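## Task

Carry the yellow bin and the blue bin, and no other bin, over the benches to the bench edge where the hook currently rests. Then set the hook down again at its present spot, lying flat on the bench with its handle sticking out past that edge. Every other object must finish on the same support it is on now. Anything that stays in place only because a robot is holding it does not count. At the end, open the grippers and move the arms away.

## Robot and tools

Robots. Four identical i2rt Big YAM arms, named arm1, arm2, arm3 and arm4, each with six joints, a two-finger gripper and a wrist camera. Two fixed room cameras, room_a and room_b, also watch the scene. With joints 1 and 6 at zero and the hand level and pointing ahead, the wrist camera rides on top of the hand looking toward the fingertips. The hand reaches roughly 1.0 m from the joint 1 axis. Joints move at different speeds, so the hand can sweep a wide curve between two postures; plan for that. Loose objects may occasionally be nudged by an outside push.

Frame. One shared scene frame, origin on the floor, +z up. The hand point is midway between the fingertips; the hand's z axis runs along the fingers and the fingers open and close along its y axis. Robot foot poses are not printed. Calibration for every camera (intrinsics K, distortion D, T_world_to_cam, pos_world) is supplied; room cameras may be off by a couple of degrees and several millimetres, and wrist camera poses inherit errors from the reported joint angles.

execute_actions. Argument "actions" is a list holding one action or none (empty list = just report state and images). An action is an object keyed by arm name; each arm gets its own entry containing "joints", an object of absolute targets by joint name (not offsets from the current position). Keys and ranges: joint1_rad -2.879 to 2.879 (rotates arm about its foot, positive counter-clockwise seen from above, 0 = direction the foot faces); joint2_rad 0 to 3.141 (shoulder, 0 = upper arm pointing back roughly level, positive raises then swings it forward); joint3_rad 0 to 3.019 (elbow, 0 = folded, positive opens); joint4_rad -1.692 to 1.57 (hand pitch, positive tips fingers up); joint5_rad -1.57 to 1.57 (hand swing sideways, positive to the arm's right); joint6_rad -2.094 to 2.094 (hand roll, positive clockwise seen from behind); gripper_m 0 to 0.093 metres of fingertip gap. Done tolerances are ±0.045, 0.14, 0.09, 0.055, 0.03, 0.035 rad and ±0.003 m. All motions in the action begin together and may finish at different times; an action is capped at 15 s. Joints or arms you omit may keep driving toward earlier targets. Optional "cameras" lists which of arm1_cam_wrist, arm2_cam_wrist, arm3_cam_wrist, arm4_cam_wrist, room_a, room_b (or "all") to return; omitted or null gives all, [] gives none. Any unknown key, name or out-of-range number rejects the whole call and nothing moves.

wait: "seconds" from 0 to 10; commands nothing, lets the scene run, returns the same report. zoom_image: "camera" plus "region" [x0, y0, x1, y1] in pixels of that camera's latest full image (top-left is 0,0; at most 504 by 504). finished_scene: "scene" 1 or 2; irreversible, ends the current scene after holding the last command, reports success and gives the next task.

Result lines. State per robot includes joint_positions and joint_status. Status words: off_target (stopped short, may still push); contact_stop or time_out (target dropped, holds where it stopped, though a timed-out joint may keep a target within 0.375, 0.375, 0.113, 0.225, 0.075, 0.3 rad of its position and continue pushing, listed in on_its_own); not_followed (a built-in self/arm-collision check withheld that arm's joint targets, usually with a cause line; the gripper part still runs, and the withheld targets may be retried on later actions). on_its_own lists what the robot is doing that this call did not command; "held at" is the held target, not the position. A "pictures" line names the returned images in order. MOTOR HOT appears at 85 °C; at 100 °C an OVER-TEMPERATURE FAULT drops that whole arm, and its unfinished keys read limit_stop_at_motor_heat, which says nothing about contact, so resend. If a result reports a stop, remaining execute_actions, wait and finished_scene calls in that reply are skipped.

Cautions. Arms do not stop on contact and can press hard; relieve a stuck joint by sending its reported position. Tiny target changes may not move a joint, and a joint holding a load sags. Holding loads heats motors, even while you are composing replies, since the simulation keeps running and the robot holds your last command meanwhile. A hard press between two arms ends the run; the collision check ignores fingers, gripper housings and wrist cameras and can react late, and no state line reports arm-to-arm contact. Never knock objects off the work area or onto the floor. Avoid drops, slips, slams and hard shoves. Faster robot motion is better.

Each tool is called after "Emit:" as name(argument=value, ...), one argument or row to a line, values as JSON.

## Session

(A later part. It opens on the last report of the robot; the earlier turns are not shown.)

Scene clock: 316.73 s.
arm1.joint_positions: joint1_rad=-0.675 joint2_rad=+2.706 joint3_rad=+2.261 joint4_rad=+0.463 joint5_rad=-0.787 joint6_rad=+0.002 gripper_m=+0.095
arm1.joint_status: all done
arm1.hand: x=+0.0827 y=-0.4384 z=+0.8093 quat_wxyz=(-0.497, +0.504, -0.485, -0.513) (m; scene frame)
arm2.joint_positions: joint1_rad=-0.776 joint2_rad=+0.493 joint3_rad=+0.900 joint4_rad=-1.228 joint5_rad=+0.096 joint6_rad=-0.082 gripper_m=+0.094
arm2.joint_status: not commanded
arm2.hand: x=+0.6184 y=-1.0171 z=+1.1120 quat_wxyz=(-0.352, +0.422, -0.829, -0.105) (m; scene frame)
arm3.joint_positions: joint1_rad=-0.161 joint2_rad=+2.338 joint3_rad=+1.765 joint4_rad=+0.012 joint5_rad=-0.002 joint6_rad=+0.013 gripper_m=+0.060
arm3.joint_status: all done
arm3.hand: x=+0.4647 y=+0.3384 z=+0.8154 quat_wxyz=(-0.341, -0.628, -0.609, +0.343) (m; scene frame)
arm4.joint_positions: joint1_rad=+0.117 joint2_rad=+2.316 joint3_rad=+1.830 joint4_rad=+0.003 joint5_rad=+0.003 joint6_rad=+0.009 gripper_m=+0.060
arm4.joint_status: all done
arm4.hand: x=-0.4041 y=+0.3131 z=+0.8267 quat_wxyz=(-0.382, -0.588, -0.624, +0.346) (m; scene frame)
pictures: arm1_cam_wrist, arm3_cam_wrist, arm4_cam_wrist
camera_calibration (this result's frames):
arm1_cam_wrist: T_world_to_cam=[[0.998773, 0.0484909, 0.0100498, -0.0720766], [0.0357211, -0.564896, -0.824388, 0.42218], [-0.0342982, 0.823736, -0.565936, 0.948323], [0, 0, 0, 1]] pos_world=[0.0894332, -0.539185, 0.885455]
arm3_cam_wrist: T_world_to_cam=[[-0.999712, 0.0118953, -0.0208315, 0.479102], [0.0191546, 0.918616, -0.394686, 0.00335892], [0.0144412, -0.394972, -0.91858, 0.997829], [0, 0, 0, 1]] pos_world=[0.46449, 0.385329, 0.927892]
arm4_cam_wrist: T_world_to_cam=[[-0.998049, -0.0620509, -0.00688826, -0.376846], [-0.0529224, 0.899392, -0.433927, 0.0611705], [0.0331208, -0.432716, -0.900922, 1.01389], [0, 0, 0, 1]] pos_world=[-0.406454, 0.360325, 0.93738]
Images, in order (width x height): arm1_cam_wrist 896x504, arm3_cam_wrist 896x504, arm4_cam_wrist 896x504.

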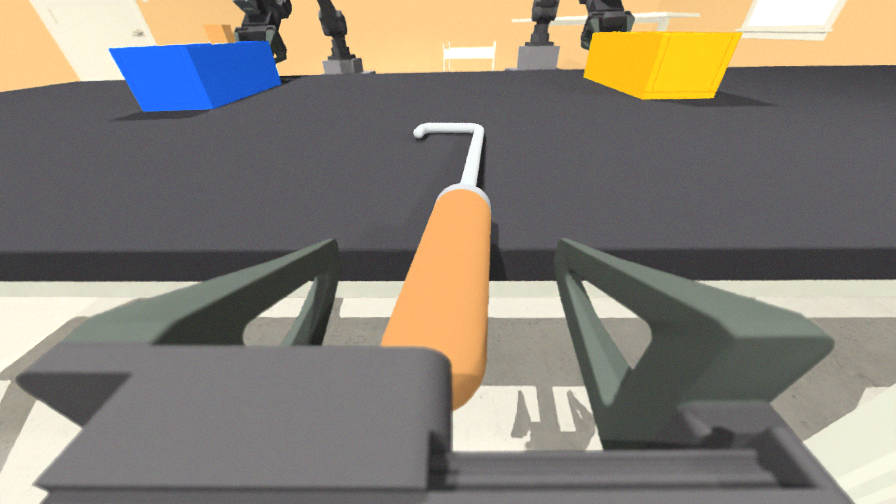

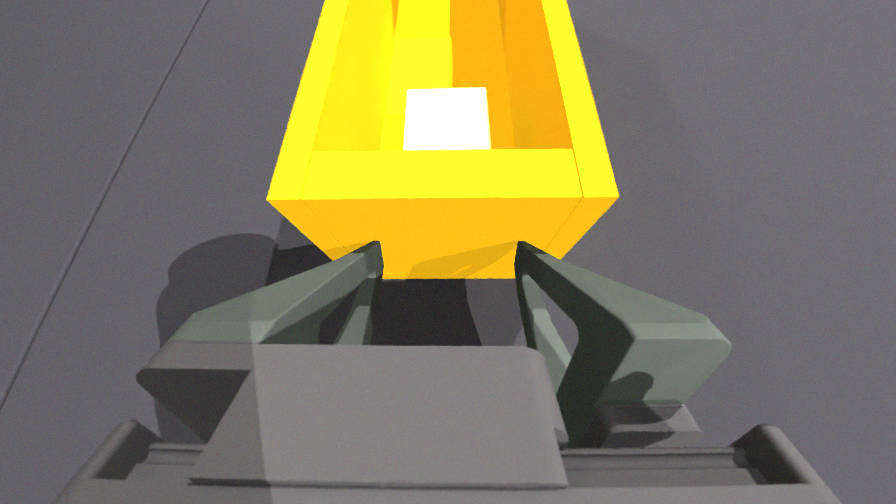

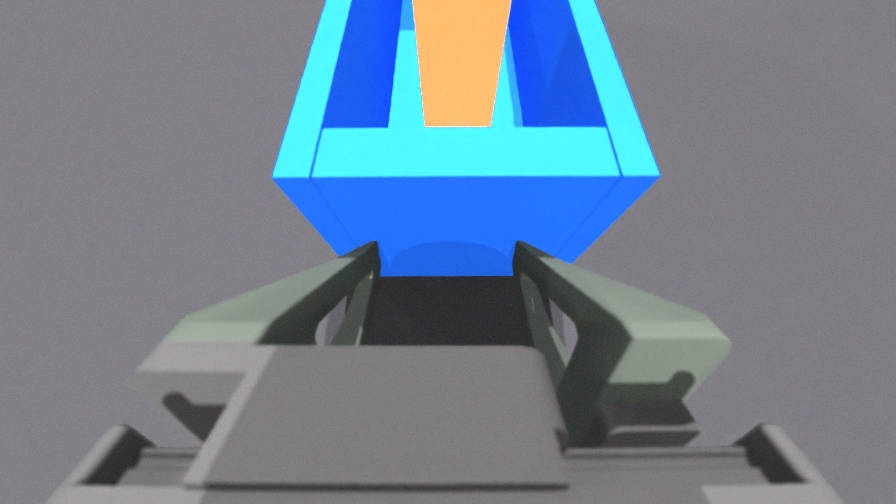

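Emit:
execute_actions(
  actions=[
    {"arm1":{"joints":{"joint3_rad":2.228,"gripper_m":0.06}},"arm3":{"joints":{"joint2_rad":2.472,"joint3_rad":2.04}},"arm4":{"joints":{"joint2_rad":2.466,"joint3_rad":2.12}}},
  ],
  cameras=["arm1_cam_wrist","arm3_cam_wrist","arm4_cam_wrist"],
)

Scene clock: 324.97 s.
arm1.joint_positions: joint1_rad=-0.675 joint2_rad=+2.706 joint3_rad=+2.238 joint4_rad=+0.463 joint5_rad=-0.787 joint6_rad=+0.002 gripper_m=+0.060
arm1.joint_status: all done
arm1.hand: x=+0.0800 y=-0.4411 z=+0.7970 quat_wxyz=(-0.489, +0.504, -0.493, -0.513) (m; scene frame)
arm2.joint_positions: joint1_rad=-0.776 joint2_rad=+0.493 joint3_rad=+0.900 joint4_rad=-1.228 joint5_rad=+0.096 joint6_rad=-0.082 gripper_m=+0.094
arm2.joint_status: not commanded
arm2.hand: x=+0.6184 y=-1.0171 z=+1.1120 quat_wxyz=(-0.352, +0.422, -0.829, -0.105) (m; scene frame)
arm3.joint_positions: joint1_rad=-0.161 joint2_rad=+2.465 joint3_rad=+1.976 joint4_rad=+0.012 joint5_rad=-0.002 joint6_rad=+0.013 gripper_m=+0.060
arm3.joint_status: all done
arm3.hand: x=+0.4637 y=+0.2859 z=+0.8196 quat_wxyz=(-0.367, -0.613, -0.594, +0.369) (m; scene frame)
arm4.joint_positions: joint1_rad=+0.117 joint2_rad=+2.457 joint3_rad=+2.059 joint4_rad=+0.003 joint5_rad=+0.003 joint6_rad=+0.009 gripper_m=+0.060
arm4.joint_status: all done
arm4.hand: x=-0.4001 y=+0.2601 z=+0.8311 quat_wxyz=(-0.409, -0.572, -0.606, +0.371) (m; scene frame)
pictures: arm1_cam_wrist, arm3_cam_wrist, arm4_cam_wrist
camera_calibration (this result's frames):
arm1_cam_wrist: T_world_to_cam=[[0.998789, 0.0487789, -0.00637362, -0.0559001], [0.023055, -0.578597, -0.815287, 0.398313], [-0.0434566, 0.814153, -0.579021, 0.950413], [0, 0, 0, 1]] pos_world=[0.087951, -0.540593, 0.874693]
arm3_cam_wrist: T_world_to_cam=[[-0.999747, 0.0101294, -0.0200924, 0.478692], [0.0183917, 0.882306, -0.470318, 0.126019], [0.0129636, -0.470568, -0.882268, 0.973547], [0, 0, 0, 1]] pos_world=[0.463633, 0.342084, 0.927817]
arm4_cam_wrist: T_world_to_cam=[[-0.998058, -0.0617563, -0.00817119, -0.375111], [-0.0488949, 0.857882, -0.511515, 0.187877], [0.0385992, -0.510122, -0.859235, 0.982416], [0, 0, 0, 1]] pos_world=[-0.403116, 0.316811, 0.937164]
Images, in order (width x height): arm1_cam_wrist 896x504, arm3_cam_wrist 896x504, arm4_cam_wrist 896x504.

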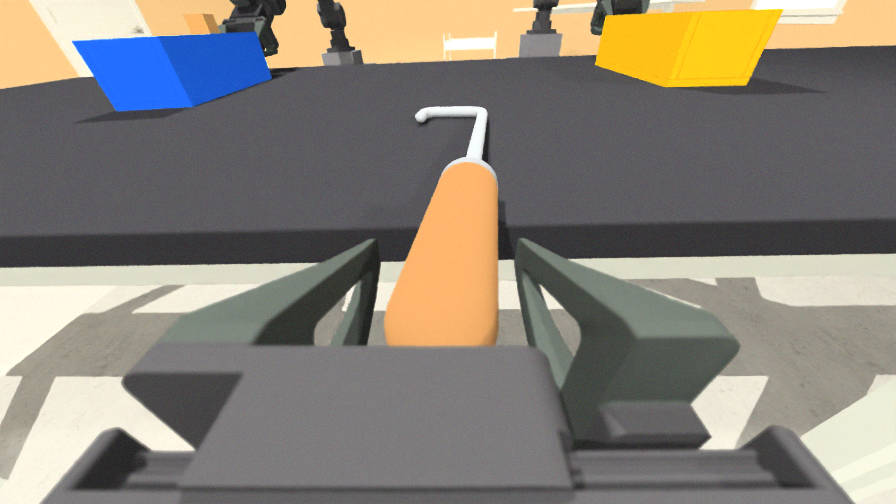

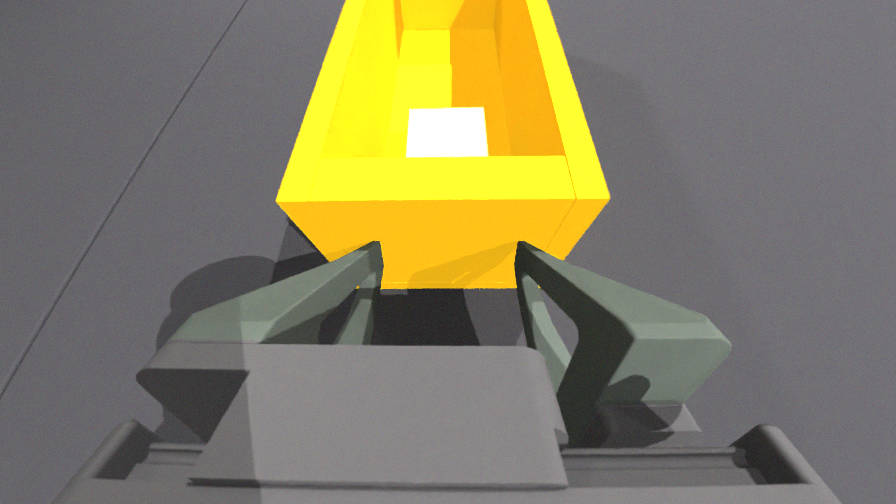

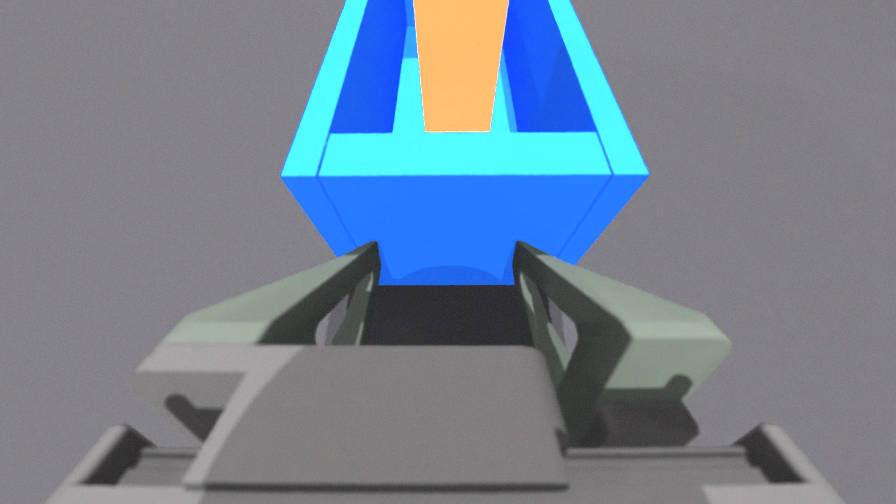

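Emit:
execute_actions(
  actions=[
    {"arm1":{"joints":{"gripper_m":0.0}},"arm3":{"joints":{"joint2_rad":2.594,"joint3_rad":2.24}},"arm4":{"joints":{"joint2_rad":2.60,"joint3_rad":2.335}}},
  ],
  cameras=["arm1_cam_wrist","arm3_cam_wrist","arm4_cam_wrist"],
)

Scene clock: 331.77 s.
arm1.joint_positions: joint1_rad=-0.674 joint2_rad=+2.706 joint3_rad=+2.238 joint4_rad=+0.464 joint5_rad=-0.789 joint6_rad=+0.001 gripper_m=+0.031
arm1.joint_status: gripper_m off_target (ended at +0.031, target +0.000)
arm1.hand: x=+0.0791 y=-0.4407 z=+0.7973 quat_wxyz=(-0.489, +0.505, -0.492, -0.513) (m; scene frame)
arm2.joint_positions: joint1_rad=-0.776 joint2_rad=+0.493 joint3_rad=+0.900 joint4_rad=-1.228 joint5_rad=+0.096 joint6_rad=-0.082 gripper_m=+0.094
arm2.joint_status: not commanded
arm2.hand: x=+0.6184 y=-1.0171 z=+1.1120 quat_wxyz=(-0.352, +0.422, -0.829, -0.105) (m; scene frame)
arm3.joint_positions: joint1_rad=-0.161 joint2_rad=+2.585 joint3_rad=+2.174 joint4_rad=+0.012 joint5_rad=-0.002 joint6_rad=+0.013 gripper_m=+0.060
arm3.joint_status: all done
arm3.hand: x=+0.4629 y=+0.2452 z=+0.8221 quat_wxyz=(-0.390, -0.598, -0.580, +0.392) (m; scene frame)
arm4.joint_positions: joint1_rad=+0.117 joint2_rad=+2.587 joint3_rad=+2.271 joint4_rad=+0.003 joint5_rad=+0.003 joint6_rad=+0.009 gripper_m=+0.060
arm4.joint_status: all done
arm4.hand: x=-0.3972 y=+0.2208 z=+0.8343 quat_wxyz=(-0.434, -0.556, -0.589, +0.394) (m; scene frame)
pictures: arm1_cam_wrist, arm3_cam_wrist, arm4_cam_wrist
camera_calibration (this result's frames):
arm1_cam_wrist: T_world_to_cam=[[0.998686, 0.0510498, -0.00449967, -0.0555636], [0.0258485, -0.577592, -0.815916, 0.399542], [-0.0442513, 0.814728, -0.578152, 0.949848], [0, 0, 0, 1]] pos_world=[0.087195, -0.540259, 0.8749]
arm3_cam_wrist: T_world_to_cam=[[-0.999778, 0.00855254, -0.0192771, 0.478079], [0.0175758, 0.843079, -0.537502, 0.228242], [0.0116551, -0.537721, -0.843042, 0.941394], [0, 0, 0, 1]] pos_world=[0.462989, 0.309693, 0.925531]
arm4_cam_wrist: T_world_to_cam=[[-0.998058, -0.0615837, -0.00938995, -0.373562], [-0.0447063, 0.813043, -0.580485, 0.292452], [0.0433828, -0.578937, -0.814217, 0.944535], [0, 0, 0, 1]] pos_world=[-0.400738, 0.286045, 0.935313]
Images, in order (width x height): arm1_cam_wrist 896x504, arm3_cam_wrist 896x504, arm4_cam_wrist 896x504.

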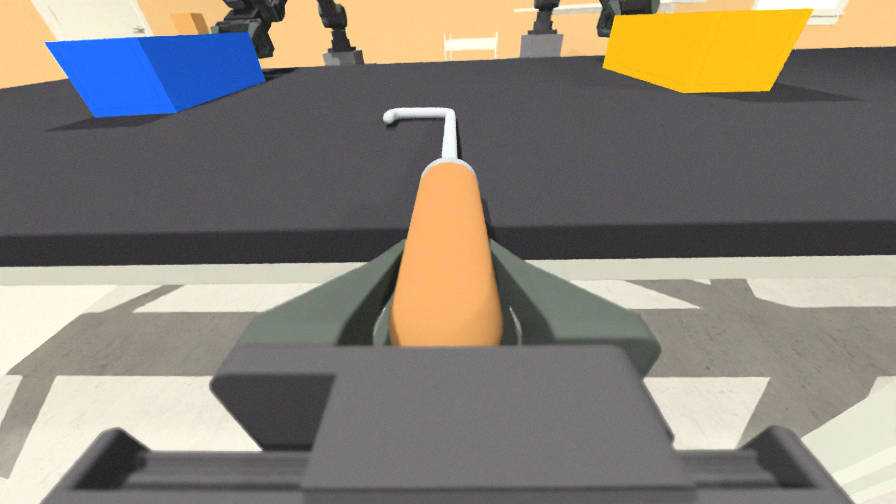

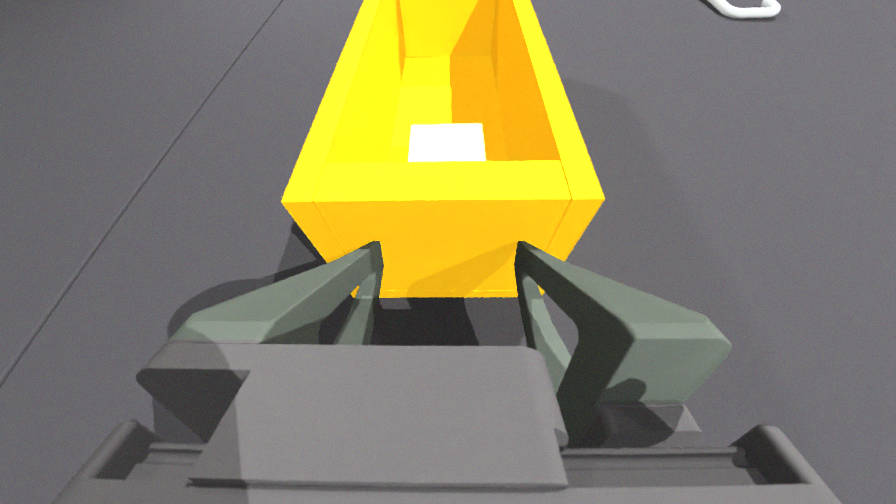

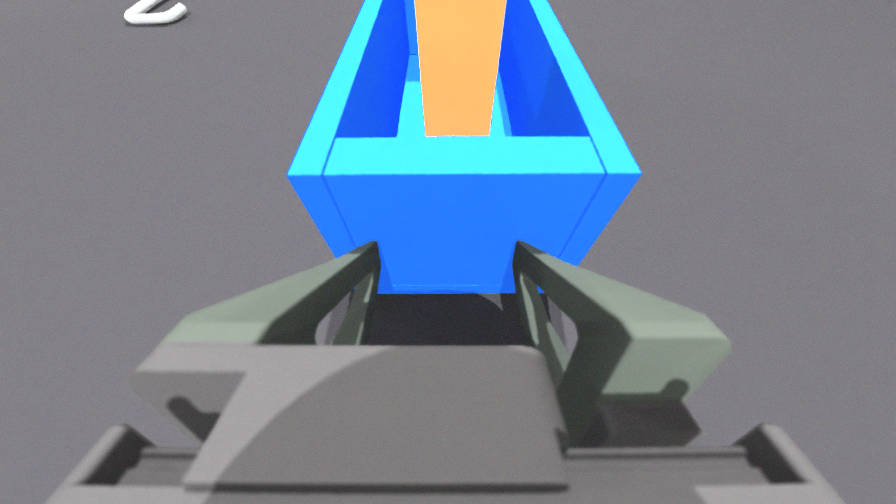

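Emit:
execute_actions(
  actions=[
    {"arm1":{"joints":{"joint2_rad":2.50}},"arm3":{"joints":{"joint2_rad":1.3,"joint3_rad":1.0}},"arm4":{"joints":{"joint2_rad":1.3,"joint3_rad":1.0}}},
  ],
  cameras=["arm1_cam_wrist","arm3_cam_wrist","arm4_cam_wrist","room_b"],
)

Scene clock: 355.47 s.
arm1.joint_positions: joint1_rad=-0.673 joint2_rad=+2.497 joint3_rad=+2.209 joint4_rad=+0.464 joint5_rad=-0.787 joint6_rad=+0.001 gripper_m=+0.031
arm1.joint_status: all done
arm1.hand: x=+0.0754 y=-0.4458 z=+0.9711 quat_wxyz=(-0.551, +0.502, -0.426, -0.512) (m; scene frame)
arm2.joint_positions: joint1_rad=-0.776 joint2_rad=+0.493 joint3_rad=+0.900 joint4_rad=-1.228 joint5_rad=+0.096 joint6_rad=-0.082 gripper_m=+0.094
arm2.joint_status: not commanded
arm2.hand: x=+0.6184 y=-1.0171 z=+1.1120 quat_wxyz=(-0.352, +0.422, -0.829, -0.105) (m; scene frame)
arm3.joint_positions: joint1_rad=-0.161 joint2_rad=+1.316 joint3_rad=+0.988 joint4_rad=+0.009 joint5_rad=-0.002 joint6_rad=+0.013 gripper_m=+0.060
arm3.joint_status: all done
arm3.hand: x=+0.4704 y=+0.6139 z=+1.1111 quat_wxyz=(-0.413, -0.582, -0.564, +0.415) (m; scene frame)
arm4.joint_positions: joint1_rad=+0.117 joint2_rad=+1.306 joint3_rad=+0.997 joint4_rad=+0.001 joint5_rad=+0.003 joint6_rad=+0.009 gripper_m=+0.060
arm4.joint_status: all done
arm4.hand: x=-0.4295 y=+0.6083 z=+1.0819 quat_wxyz=(-0.436, -0.555, -0.588, +0.396) (m; scene frame)
pictures: arm1_cam_wrist, arm3_cam_wrist, arm4_cam_wrist, room_b
camera_calibration (this result's frames):
arm1_cam_wrist: T_world_to_cam=[[0.991434, 0.0411332, 0.123965, -0.17944], [0.128786, -0.465983, -0.875371, 0.63822], [0.0217586, 0.883837, -0.467288, 0.972427], [0, 0, 0, 1]] pos_world=[0.0745505, -0.554687, 1.03533]
arm3_cam_wrist: T_world_to_cam=[[-0.999808, 0.00700059, -0.0183123, 0.487863], [0.0166323, 0.797372, -0.603259, 0.17423], [0.0103785, -0.603448, -0.797335, 1.37335], [0, 0, 0, 1]] pos_world=[0.470618, 0.686401, 1.20906]
arm4_cam_wrist: T_world_to_cam=[[-0.998057, -0.0615755, -0.00947505, -0.379622], [-0.044401, 0.809721, -0.585133, 0.126882], [0.043702, -0.583576, -0.810882, 1.37123], [0, 0, 0, 1]] pos_world=[-0.433177, 0.674105, 1.18255]
Images, in order (width x height): arm1_cam_wrist 896x504, arm3_cam_wrist 896x504, arm4_cam_wrist 896x504, room_b 896x504.

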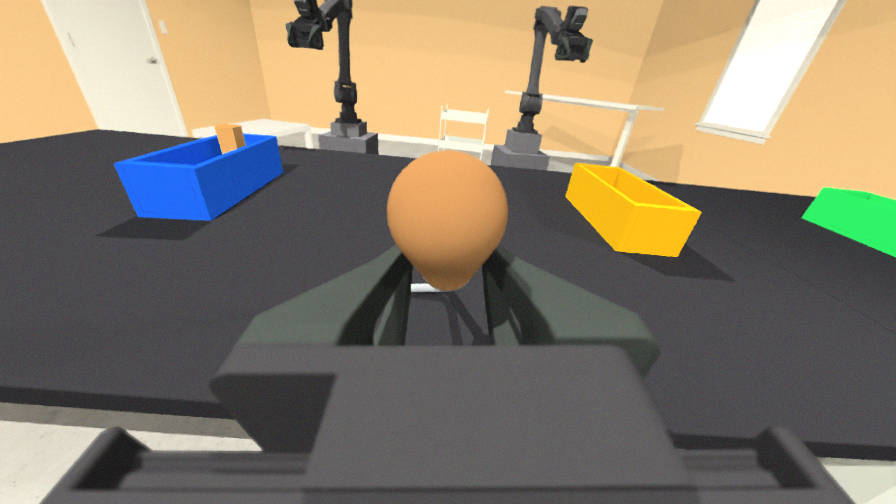

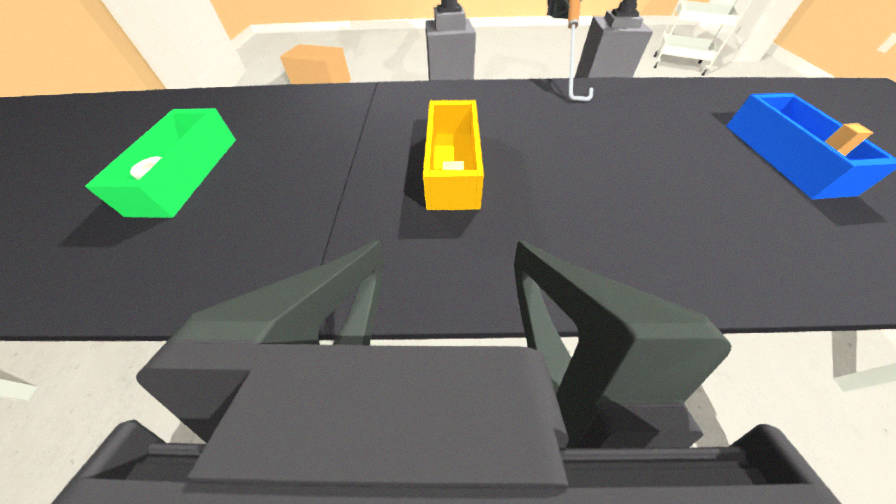

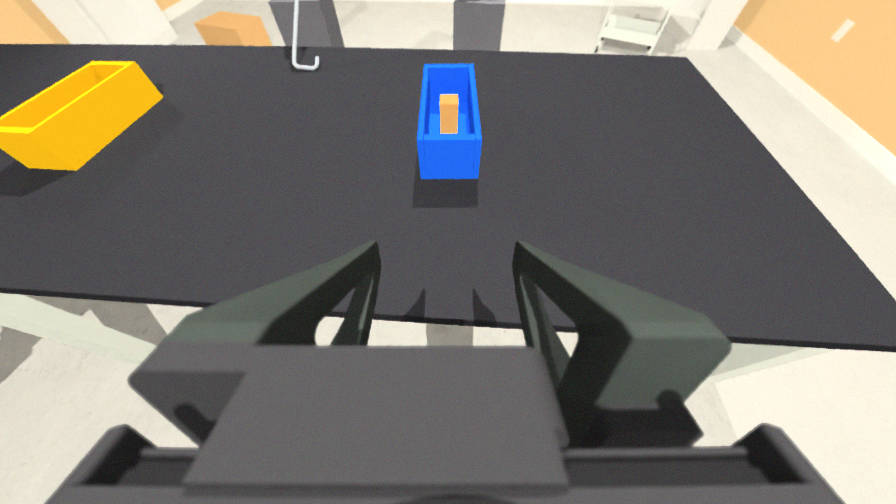

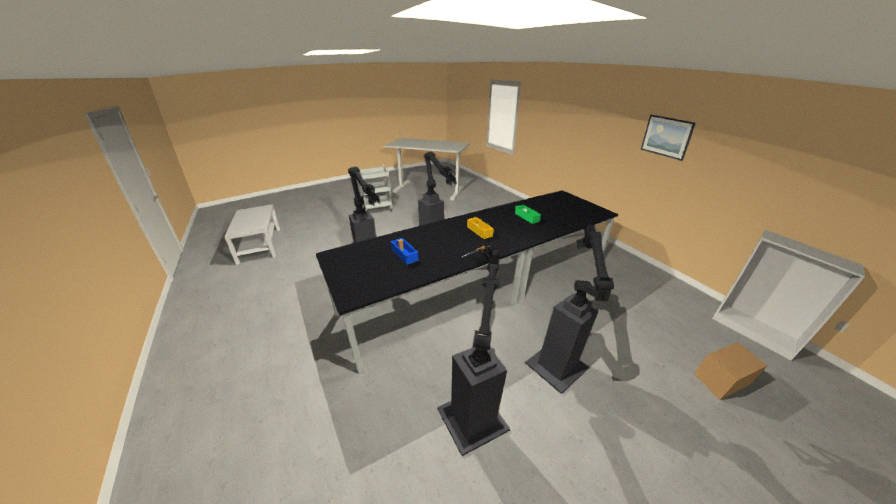

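Emit:
execute_actions(
  actions=[
    {"arm1":{"joints":{"joint2_rad":2.70,"joint3_rad":2.24}}},
  ],
  cameras=["arm1_cam_wrist","arm3_cam_wrist"],
)

Scene clock: 394.47 s.
arm1.joint_positions: joint1_rad=-0.672 joint2_rad=+2.701 joint3_rad=+2.214 joint4_rad=+0.475 joint5_rad=-0.787 joint6_rad=+0.000 gripper_m=+0.030
arm1.joint_status: all done
arm1.hand: x=+0.0751 y=-0.4421 z=+0.7915 quat_wxyz=(-0.487, +0.506, -0.494, -0.513) (m; scene frame)
arm2.joint_positions: joint1_rad=-0.776 joint2_rad=+0.493 joint3_rad=+0.900 joint4_rad=-1.228 joint5_rad=+0.096 joint6_rad=-0.082 gripper_m=+0.094
arm2.joint_status: not commanded
arm2.hand: x=+0.6184 y=-1.0171 z=+1.1120 quat_wxyz=(-0.352, +0.422, -0.829, -0.105) (m; scene frame)
arm3.joint_positions: joint1_rad=-0.161 joint2_rad=+1.316 joint3_rad=+0.988 joint4_rad=+0.009 joint5_rad=-0.002 joint6_rad=+0.013 gripper_m=+0.060
arm3.joint_status: not commanded
arm3.hand: x=+0.4704 y=+0.6139 z=+1.1111 quat_wxyz=(-0.413, -0.582, -0.564, +0.415) (m; scene frame)
arm4.joint_positions: joint1_rad=+0.117 joint2_rad=+1.306 joint3_rad=+0.997 joint4_rad=+0.001 joint5_rad=+0.003 joint6_rad=+0.009 gripper_m=+0.060
arm4.joint_status: not commanded
arm4.hand: x=-0.4295 y=+0.6083 z=+1.0819 quat_wxyz=(-0.436, -0.555, -0.588, +0.396) (m; scene frame)
pictures: arm1_cam_wrist, arm3_cam_wrist
camera_calibration (this result's frames):
arm1_cam_wrist: T_world_to_cam=[[0.998615, 0.051855, -0.00892752, -0.047598], [0.0229469, -0.581869, -0.812959, 0.390109], [-0.0473506, 0.811628, -0.582253, 0.949597], [0, 0, 0, 1]] pos_world=[0.0835443, -0.541259, 0.869623]
arm3_cam_wrist: T_world_to_cam=[[-0.999808, 0.00700059, -0.0183123, 0.487863], [0.0166323, 0.797372, -0.603259, 0.17423], [0.0103785, -0.603448, -0.797335, 1.37335], [0, 0, 0, 1]] pos_world=[0.470618, 0.686401, 1.20906]
Images, in order (width x height): arm1_cam_wrist 896x504, arm3_cam_wrist 896x504.

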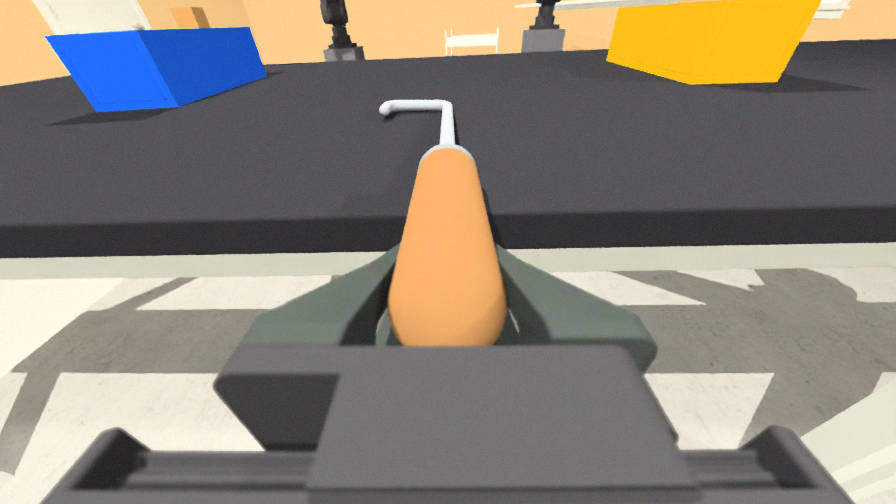

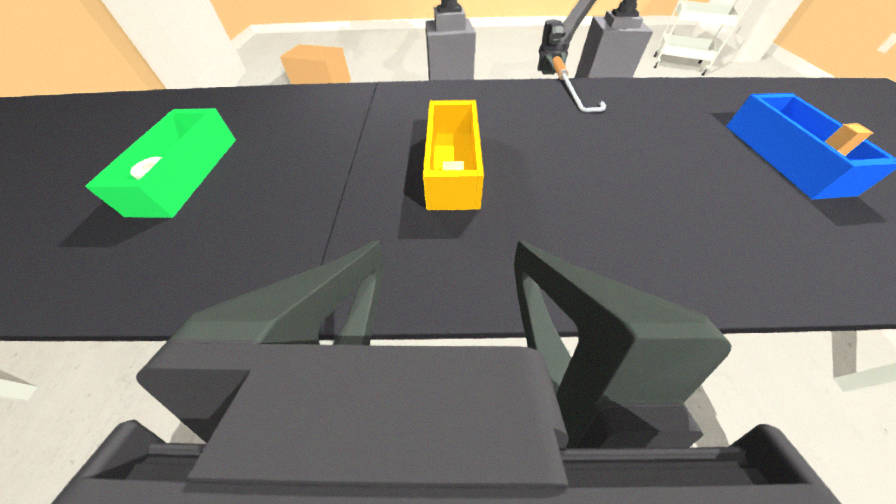

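Emit:
execute_actions(
  actions=[
    {"arm1":{"joints":{"gripper_m":0.07}}},
  ],
  cameras=[],
)

Emit:
execute_actions(
  actions=[
    {"arm1":{"joints":{"joint1_rad":-0.645,"joint2_rad":2.74,"joint3_rad":2.355,"joint4_rad":0.405,"joint5_rad":-0.77}}},
  ],
  cameras=["arm1_cam_wrist"],
)

Scene clock: 403.03 s.
arm1.joint_positions: joint1_rad=-0.672 joint2_rad=+2.700 joint3_rad=+2.214 joint4_rad=+0.475 joint5_rad=-0.787 joint6_rad=+0.000 gripper_m=+0.070
arm1.joint_status: all done
arm1.hand: x=+0.0751 y=-0.4421 z=+0.7919 quat_wxyz=(-0.487, +0.506, -0.494, -0.513) (m; scene frame)
arm2.joint_positions: joint1_rad=-0.776 joint2_rad=+0.493 joint3_rad=+0.900 joint4_rad=-1.228 joint5_rad=+0.096 joint6_rad=-0.082 gripper_m=+0.094
arm2.joint_status: not commanded
arm2.hand: x=+0.6184 y=-1.0171 z=+1.1120 quat_wxyz=(-0.352, +0.422, -0.829, -0.105) (m; scene frame)
arm3.joint_positions: joint1_rad=-0.161 joint2_rad=+1.316 joint3_rad=+0.988 joint4_rad=+0.009 joint5_rad=-0.002 joint6_rad=+0.013 gripper_m=+0.060
arm3.joint_status: not commanded
arm3.hand: x=+0.4704 y=+0.6139 z=+1.1111 quat_wxyz=(-0.413, -0.582, -0.564, +0.415) (m; scene frame)
arm4.joint_positions: joint1_rad=+0.117 joint2_rad=+1.306 joint3_rad=+0.997 joint4_rad=+0.001 joint5_rad=+0.003 joint6_rad=+0.009 gripper_m=+0.060
arm4.joint_status: not commanded
arm4.hand: x=-0.4295 y=+0.6083 z=+1.0819 quat_wxyz=(-0.436, -0.555, -0.588, +0.396) (m; scene frame)
pictures: none
No camera images: the call's "cameras" was empty. Leave "cameras" out to get every camera's image.

Scene clock: 403.87 s.
arm1.joint_positions: joint1_rad=-0.651 joint2_rad=+2.707 joint3_rad=+2.311 joint4_rad=+0.421 joint5_rad=-0.773 joint6_rad=+0.000 gripper_m=+0.070
arm1.joint_status: all done
arm1.hand: x=+0.0721 y=-0.4199 z=+0.8279 quat_wxyz=(-0.498, +0.507, -0.480, -0.515) (m; scene frame)
arm2.joint_positions: joint1_rad=-0.776 joint2_rad=+0.493 joint3_rad=+0.900 joint4_rad=-1.228 joint5_rad=+0.096 joint6_rad=-0.082 gripper_m=+0.094
arm2.joint_status: not commanded
arm2.hand: x=+0.6184 y=-1.0171 z=+1.1120 quat_wxyz=(-0.352, +0.422, -0.829, -0.105) (m; scene frame)
arm3.joint_positions: joint1_rad=-0.161 joint2_rad=+1.316 joint3_rad=+0.988 joint4_rad=+0.009 joint5_rad=-0.002 joint6_rad=+0.013 gripper_m=+0.060
arm3.joint_status: not commanded
arm3.hand: x=+0.4704 y=+0.6139 z=+1.1111 quat_wxyz=(-0.413, -0.582, -0.564, +0.415) (m; scene frame)
arm4.joint_positions: joint1_rad=+0.117 joint2_rad=+1.306 joint3_rad=+0.997 joint4_rad=+0.001 joint5_rad=+0.003 joint6_rad=+0.009 gripper_m=+0.060
arm4.joint_status: not commanded
arm4.hand: x=-0.4295 y=+0.6083 z=+1.0819 quat_wxyz=(-0.436, -0.555, -0.588, +0.396) (m; scene frame)
pictures: arm1_cam_wrist
camera_calibration (this result's frames):
arm1_cam_wrist: T_world_to_cam=[[0.998189, 0.0578228, 0.0166115, -0.0640957], [0.0461968, -0.559813, -0.82733, 0.452134], [-0.0385392, 0.826599, -0.56147, 0.941035], [0, 0, 0, 1]] pos_world=[0.0793593, -0.521043, 0.903492]
Images, in order (width x height): arm1_cam_wrist 896x504.

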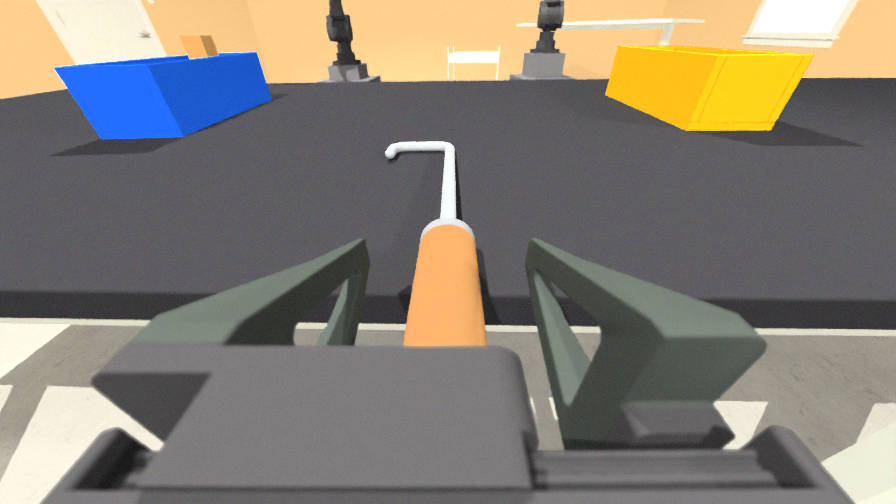

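Emit:
execute_actions(
  actions=[
    {"arm1":{"joints":{"joint2_rad":2.707,"joint3_rad":2.24,"joint4_rad":0.485}}},
  ],
  cameras=["arm1_cam_wrist"],
)

Scene clock: 411.67 s.
arm1.joint_positions: joint1_rad=-0.651 joint2_rad=+2.703 joint3_rad=+2.246 joint4_rad=+0.466 joint5_rad=-0.773 joint6_rad=+0.000 gripper_m=+0.070
arm1.joint_status: all done
arm1.hand: x=+0.0655 y=-0.4271 z=+0.8050 quat_wxyz=(-0.492, +0.507, -0.485, -0.515) (m; scene frame)
arm2.joint_positions: joint1_rad=-0.776 joint2_rad=+0.493 joint3_rad=+0.900 joint4_rad=-1.228 joint5_rad=+0.096 joint6_rad=-0.082 gripper_m=+0.094
arm2.joint_status: not commanded
arm2.hand: x=+0.6184 y=-1.0171 z=+1.1120 quat_wxyz=(-0.352, +0.422, -0.829, -0.105) (m; scene frame)
arm3.joint_positions: joint1_rad=-0.161 joint2_rad=+1.316 joint3_rad=+0.988 joint4_rad=+0.009 joint5_rad=-0.002 joint6_rad=+0.013 gripper_m=+0.060
arm3.joint_status: not commanded
arm3.hand: x=+0.4704 y=+0.6139 z=+1.1111 quat_wxyz=(-0.413, -0.582, -0.564, +0.415) (m; scene frame)
arm4.joint_positions: joint1_rad=+0.117 joint2_rad=+1.306 joint3_rad=+0.997 joint4_rad=+0.001 joint5_rad=+0.003 joint6_rad=+0.009 gripper_m=+0.060
arm4.joint_status: not commanded
arm4.hand: x=-0.4295 y=+0.6083 z=+1.0819 quat_wxyz=(-0.436, -0.555, -0.588, +0.396) (m; scene frame)
pictures: arm1_cam_wrist
camera_calibration (this result's frames):
arm1_cam_wrist: T_world_to_cam=[[0.998316, 0.0577466, 0.00554051, -0.0477673], [0.0374963, -0.569443, -0.821175, 0.420977], [-0.0442651, 0.82, -0.57065, 0.93879], [0, 0, 0, 1]] pos_world=[0.0734574, -0.527327, 0.881681]
Images, in order (width x height): arm1_cam_wrist 896x504.

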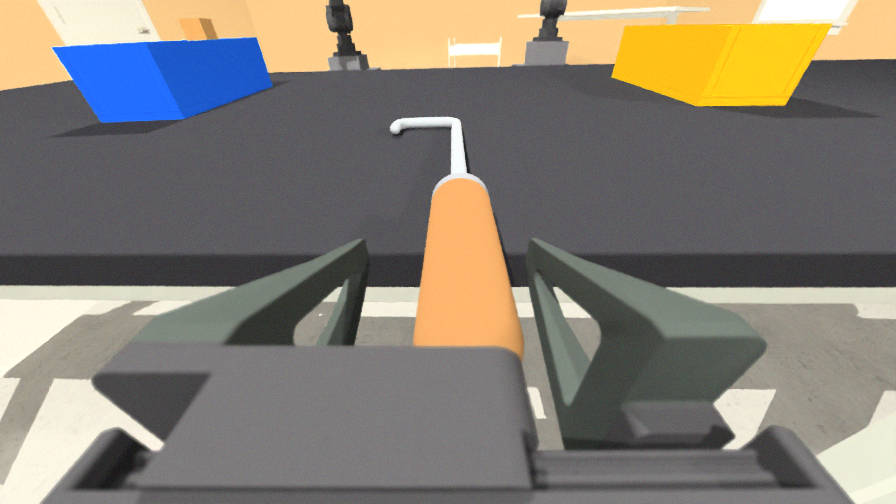

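Good; close.

Emit:
execute_actions(
  actions=[
    {"arm1":{"joints":{"gripper_m":0.0}}},
  ],
  cameras=["arm1_cam_wrist"],
)

Scene clock: 414.93 s.
arm1.joint_positions: joint1_rad=-0.651 joint2_rad=+2.703 joint3_rad=+2.246 joint4_rad=+0.466 joint5_rad=-0.769 joint6_rad=+0.000 gripper_m=+0.031
arm1.joint_status: gripper_m off_target (ended at +0.031, target +0.000)
arm1.hand: x=+0.0661 y=-0.4271 z=+0.8051 quat_wxyz=(-0.493, +0.506, -0.486, -0.514) (m; scene frame)
arm2.joint_positions: joint1_rad=-0.776 joint2_rad=+0.493 joint3_rad=+0.900 joint4_rad=-1.228 joint5_rad=+0.096 joint6_rad=-0.082 gripper_m=+0.094
arm2.joint_status: not commanded
arm2.hand: x=+0.6184 y=-1.0171 z=+1.1120 quat_wxyz=(-0.352, +0.422, -0.829, -0.105) (m; scene frame)
arm3.joint_positions: joint1_rad=-0.161 joint2_rad=+1.316 joint3_rad=+0.988 joint4_rad=+0.009 joint5_rad=-0.002 joint6_rad=+0.013 gripper_m=+0.060
arm3.joint_status: not commanded
arm3.hand: x=+0.4704 y=+0.6139 z=+1.1111 quat_wxyz=(-0.413, -0.582, -0.564, +0.415) (m; scene frame)
arm4.joint_positions: joint1_rad=+0.117 joint2_rad=+1.306 joint3_rad=+0.997 joint4_rad=+0.001 joint5_rad=+0.003 joint6_rad=+0.009 gripper_m=+0.060
arm4.joint_status: not commanded
arm4.hand: x=-0.4295 y=+0.6083 z=+1.0819 quat_wxyz=(-0.436, -0.555, -0.588, +0.396) (m; scene frame)
pictures: arm1_cam_wrist
camera_calibration (this result's frames):
arm1_cam_wrist: T_world_to_cam=[[0.998528, 0.0539325, 0.0057508, -0.0502357], [0.0354821, -0.569353, -0.821327, 0.421324], [-0.041022, 0.820322, -0.570428, 0.938585], [0, 0, 0, 1]] pos_world=[0.0737149, -0.527351, 0.881729]
Images, in order (width x height): arm1_cam_wrist 896x504.

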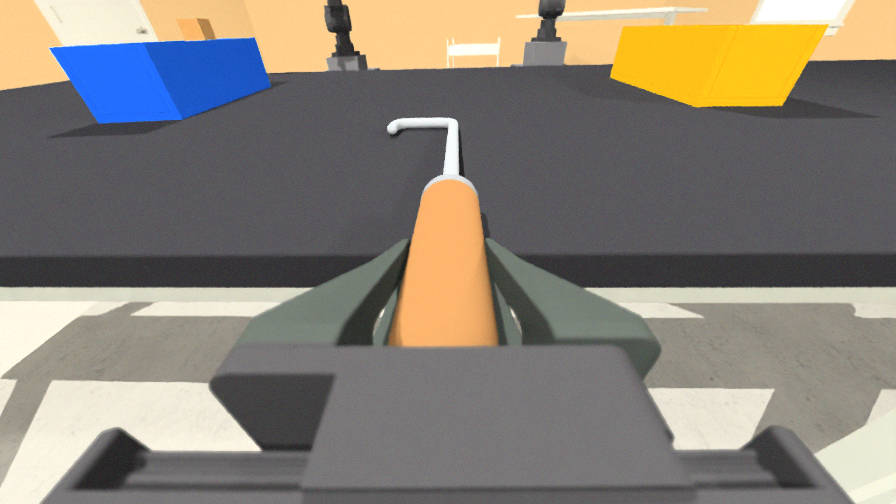

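Emit:
execute_actions(
  actions=[
    {"arm1":{"joints":{"joint2_rad":2.60,"joint4_rad":0.42}}},
  ],
  cameras=["arm1_cam_wrist","arm3_cam_wrist"],
)

Scene clock: 421.20 s.
arm1.joint_positions: joint1_rad=-0.651 joint2_rad=+2.634 joint3_rad=+2.236 joint4_rad=+0.420 joint5_rad=-0.769 joint6_rad=+0.000 gripper_m=+0.031
arm1.joint_status: all done
arm1.hand: x=+0.0675 y=-0.4263 z=+0.8531 quat_wxyz=(-0.498, +0.506, -0.482, -0.514) (m; scene frame)
arm2.joint_positions: joint1_rad=-0.776 joint2_rad=+0.493 joint3_rad=+0.900 joint4_rad=-1.228 joint5_rad=+0.096 joint6_rad=-0.082 gripper_m=+0.094
arm2.joint_status: not commanded
arm2.hand: x=+0.6184 y=-1.0171 z=+1.1120 quat_wxyz=(-0.352, +0.422, -0.829, -0.105) (m; scene frame)
arm3.joint_positions: joint1_rad=-0.161 joint2_rad=+1.316 joint3_rad=+0.988 joint4_rad=+0.009 joint5_rad=-0.002 joint6_rad=+0.013 gripper_m=+0.060
arm3.joint_status: not commanded
arm3.hand: x=+0.4704 y=+0.6139 z=+1.1111 quat_wxyz=(-0.413, -0.582, -0.564, +0.415) (m; scene frame)
arm4.joint_positions: joint1_rad=+0.117 joint2_rad=+1.306 joint3_rad=+0.997 joint4_rad=+0.001 joint5_rad=+0.003 joint6_rad=+0.009 gripper_m=+0.060
arm4.joint_status: not commanded
arm4.hand: x=-0.4295 y=+0.6083 z=+1.0819 quat_wxyz=(-0.436, -0.555, -0.588, +0.396) (m; scene frame)
pictures: arm1_cam_wrist, arm3_cam_wrist
camera_calibration (this result's frames):
arm1_cam_wrist: T_world_to_cam=[[0.99845, 0.0536956, 0.0146198, -0.0595873], [0.0423025, -0.561617, -0.826315, 0.468244], [-0.0361588, 0.825653, -0.563018, 0.961069], [0, 0, 0, 1]] pos_world=[0.0744381, -0.527336, 0.928888]
arm3_cam_wrist: T_world_to_cam=[[-0.999808, 0.00700059, -0.0183123, 0.487863], [0.0166323, 0.797372, -0.603259, 0.17423], [0.0103785, -0.603448, -0.797335, 1.37335], [0, 0, 0, 1]] pos_world=[0.470618, 0.686401, 1.20906]
Images, in order (width x height): arm1_cam_wrist 896x504, arm3_cam_wrist 896x504.

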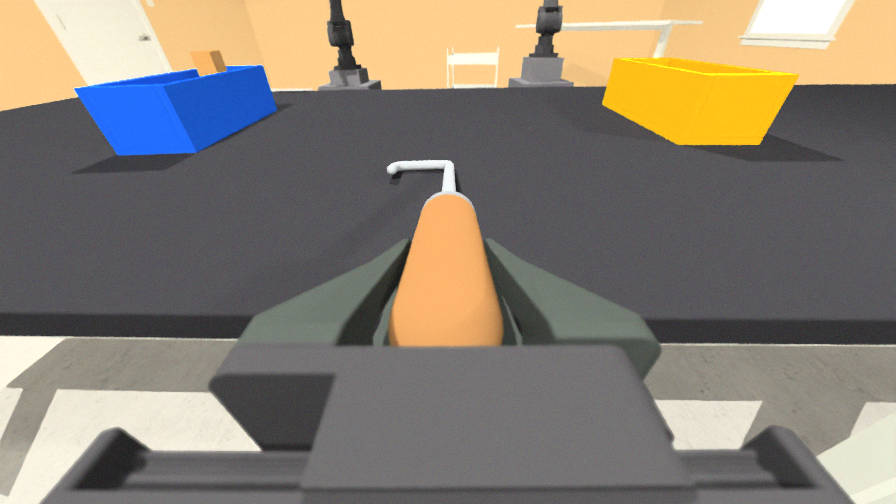

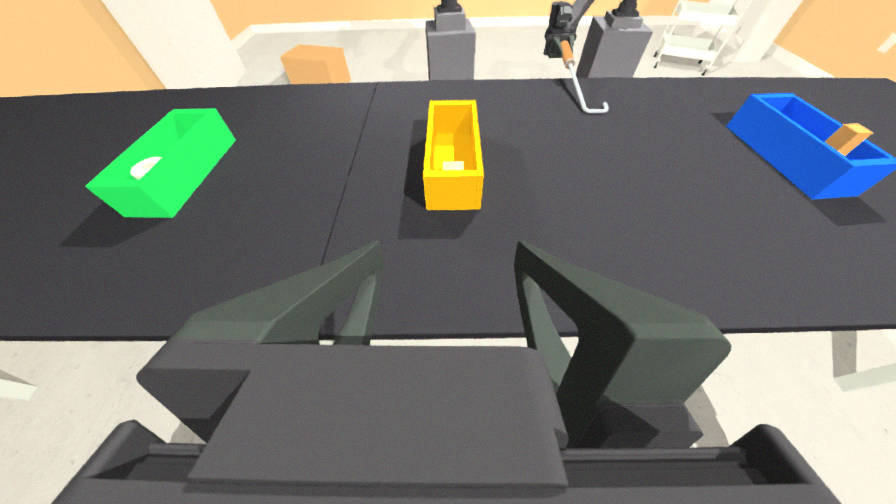

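Emit:
execute_actions(
  actions=[
    {"arm1":{"joints":{"joint2_rad":2.58,"joint6_rad":-1.571}}},
  ],
  cameras=["arm1_cam_wrist","arm3_cam_wrist"],
)

Scene clock: 428.23 s.
arm1.joint_positions: joint1_rad=-0.650 joint2_rad=+2.614 joint3_rad=+2.232 joint4_rad=+0.412 joint5_rad=-0.772 joint6_rad=-1.554 gripper_m=+0.031
arm1.joint_status: all done
arm1.hand: x=+0.0657 y=-0.4259 z=+0.8675 quat_wxyz=(-0.717, +0.696, +0.015, -0.017) (m; scene frame)
arm2.joint_positions: joint1_rad=-0.776 joint2_rad=+0.493 joint3_rad=+0.900 joint4_rad=-1.228 joint5_rad=+0.096 joint6_rad=-0.082 gripper_m=+0.094
arm2.joint_status: not commanded
arm2.hand: x=+0.6184 y=-1.0171 z=+1.1120 quat_wxyz=(-0.352, +0.422, -0.829, -0.105) (m; scene frame)
arm3.joint_positions: joint1_rad=-0.161 joint2_rad=+1.316 joint3_rad=+0.988 joint4_rad=+0.009 joint5_rad=-0.002 joint6_rad=+0.013 gripper_m=+0.060
arm3.joint_status: not commanded
arm3.hand: x=+0.4704 y=+0.6139 z=+1.1111 quat_wxyz=(-0.413, -0.582, -0.564, +0.415) (m; scene frame)
arm4.joint_positions: joint1_rad=+0.117 joint2_rad=+1.306 joint3_rad=+0.997 joint4_rad=+0.001 joint5_rad=+0.003 joint6_rad=+0.009 gripper_m=+0.060
arm4.joint_status: not commanded
arm4.hand: x=-0.4295 y=+0.6083 z=+1.0819 quat_wxyz=(-0.436, -0.555, -0.588, +0.396) (m; scene frame)
pictures: arm1_cam_wrist, arm3_cam_wrist
camera_calibration (this result's frames):
arm1_cam_wrist: T_world_to_cam=[[-0.0026619, -0.0168654, 0.999854, -0.876977], [0.837954, -0.545696, -0.00697383, -0.275795], [0.545734, 0.837813, 0.015585, 0.433808], [0, 0, 0, 1]] pos_world=[-0.00797487, -0.528741, 0.868165]
arm3_cam_wrist: T_world_to_cam=[[-0.999808, 0.00700059, -0.0183123, 0.487863], [0.0166323, 0.797372, -0.603259, 0.17423], [0.0103785, -0.603448, -0.797335, 1.37335], [0, 0, 0, 1]] pos_world=[0.470618, 0.686401, 1.20906]
Images, in order (width x height): arm1_cam_wrist 896x504, arm3_cam_wrist 896x504.

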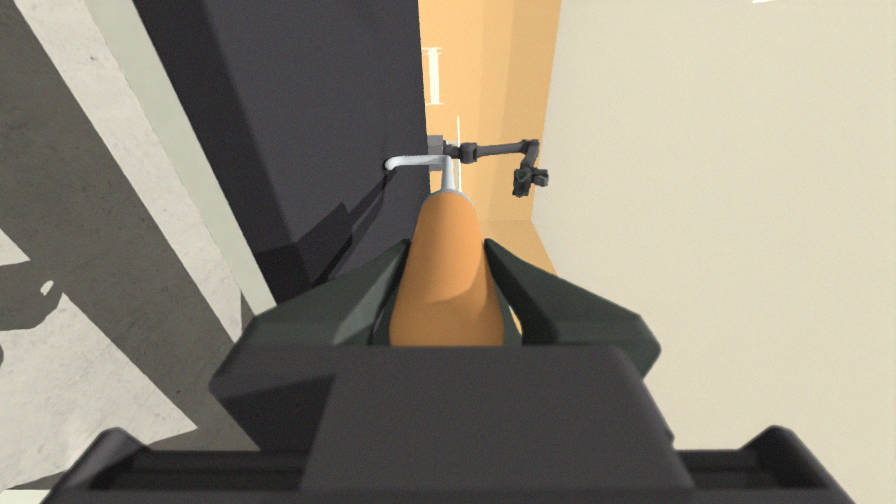

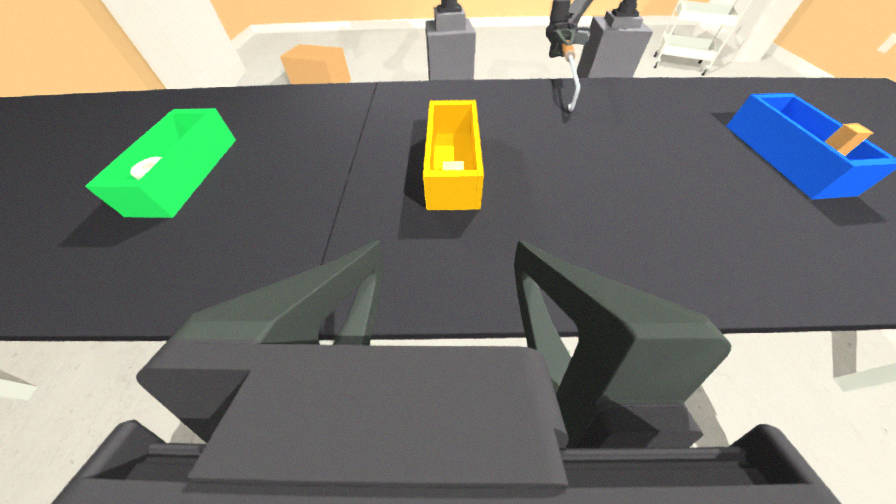

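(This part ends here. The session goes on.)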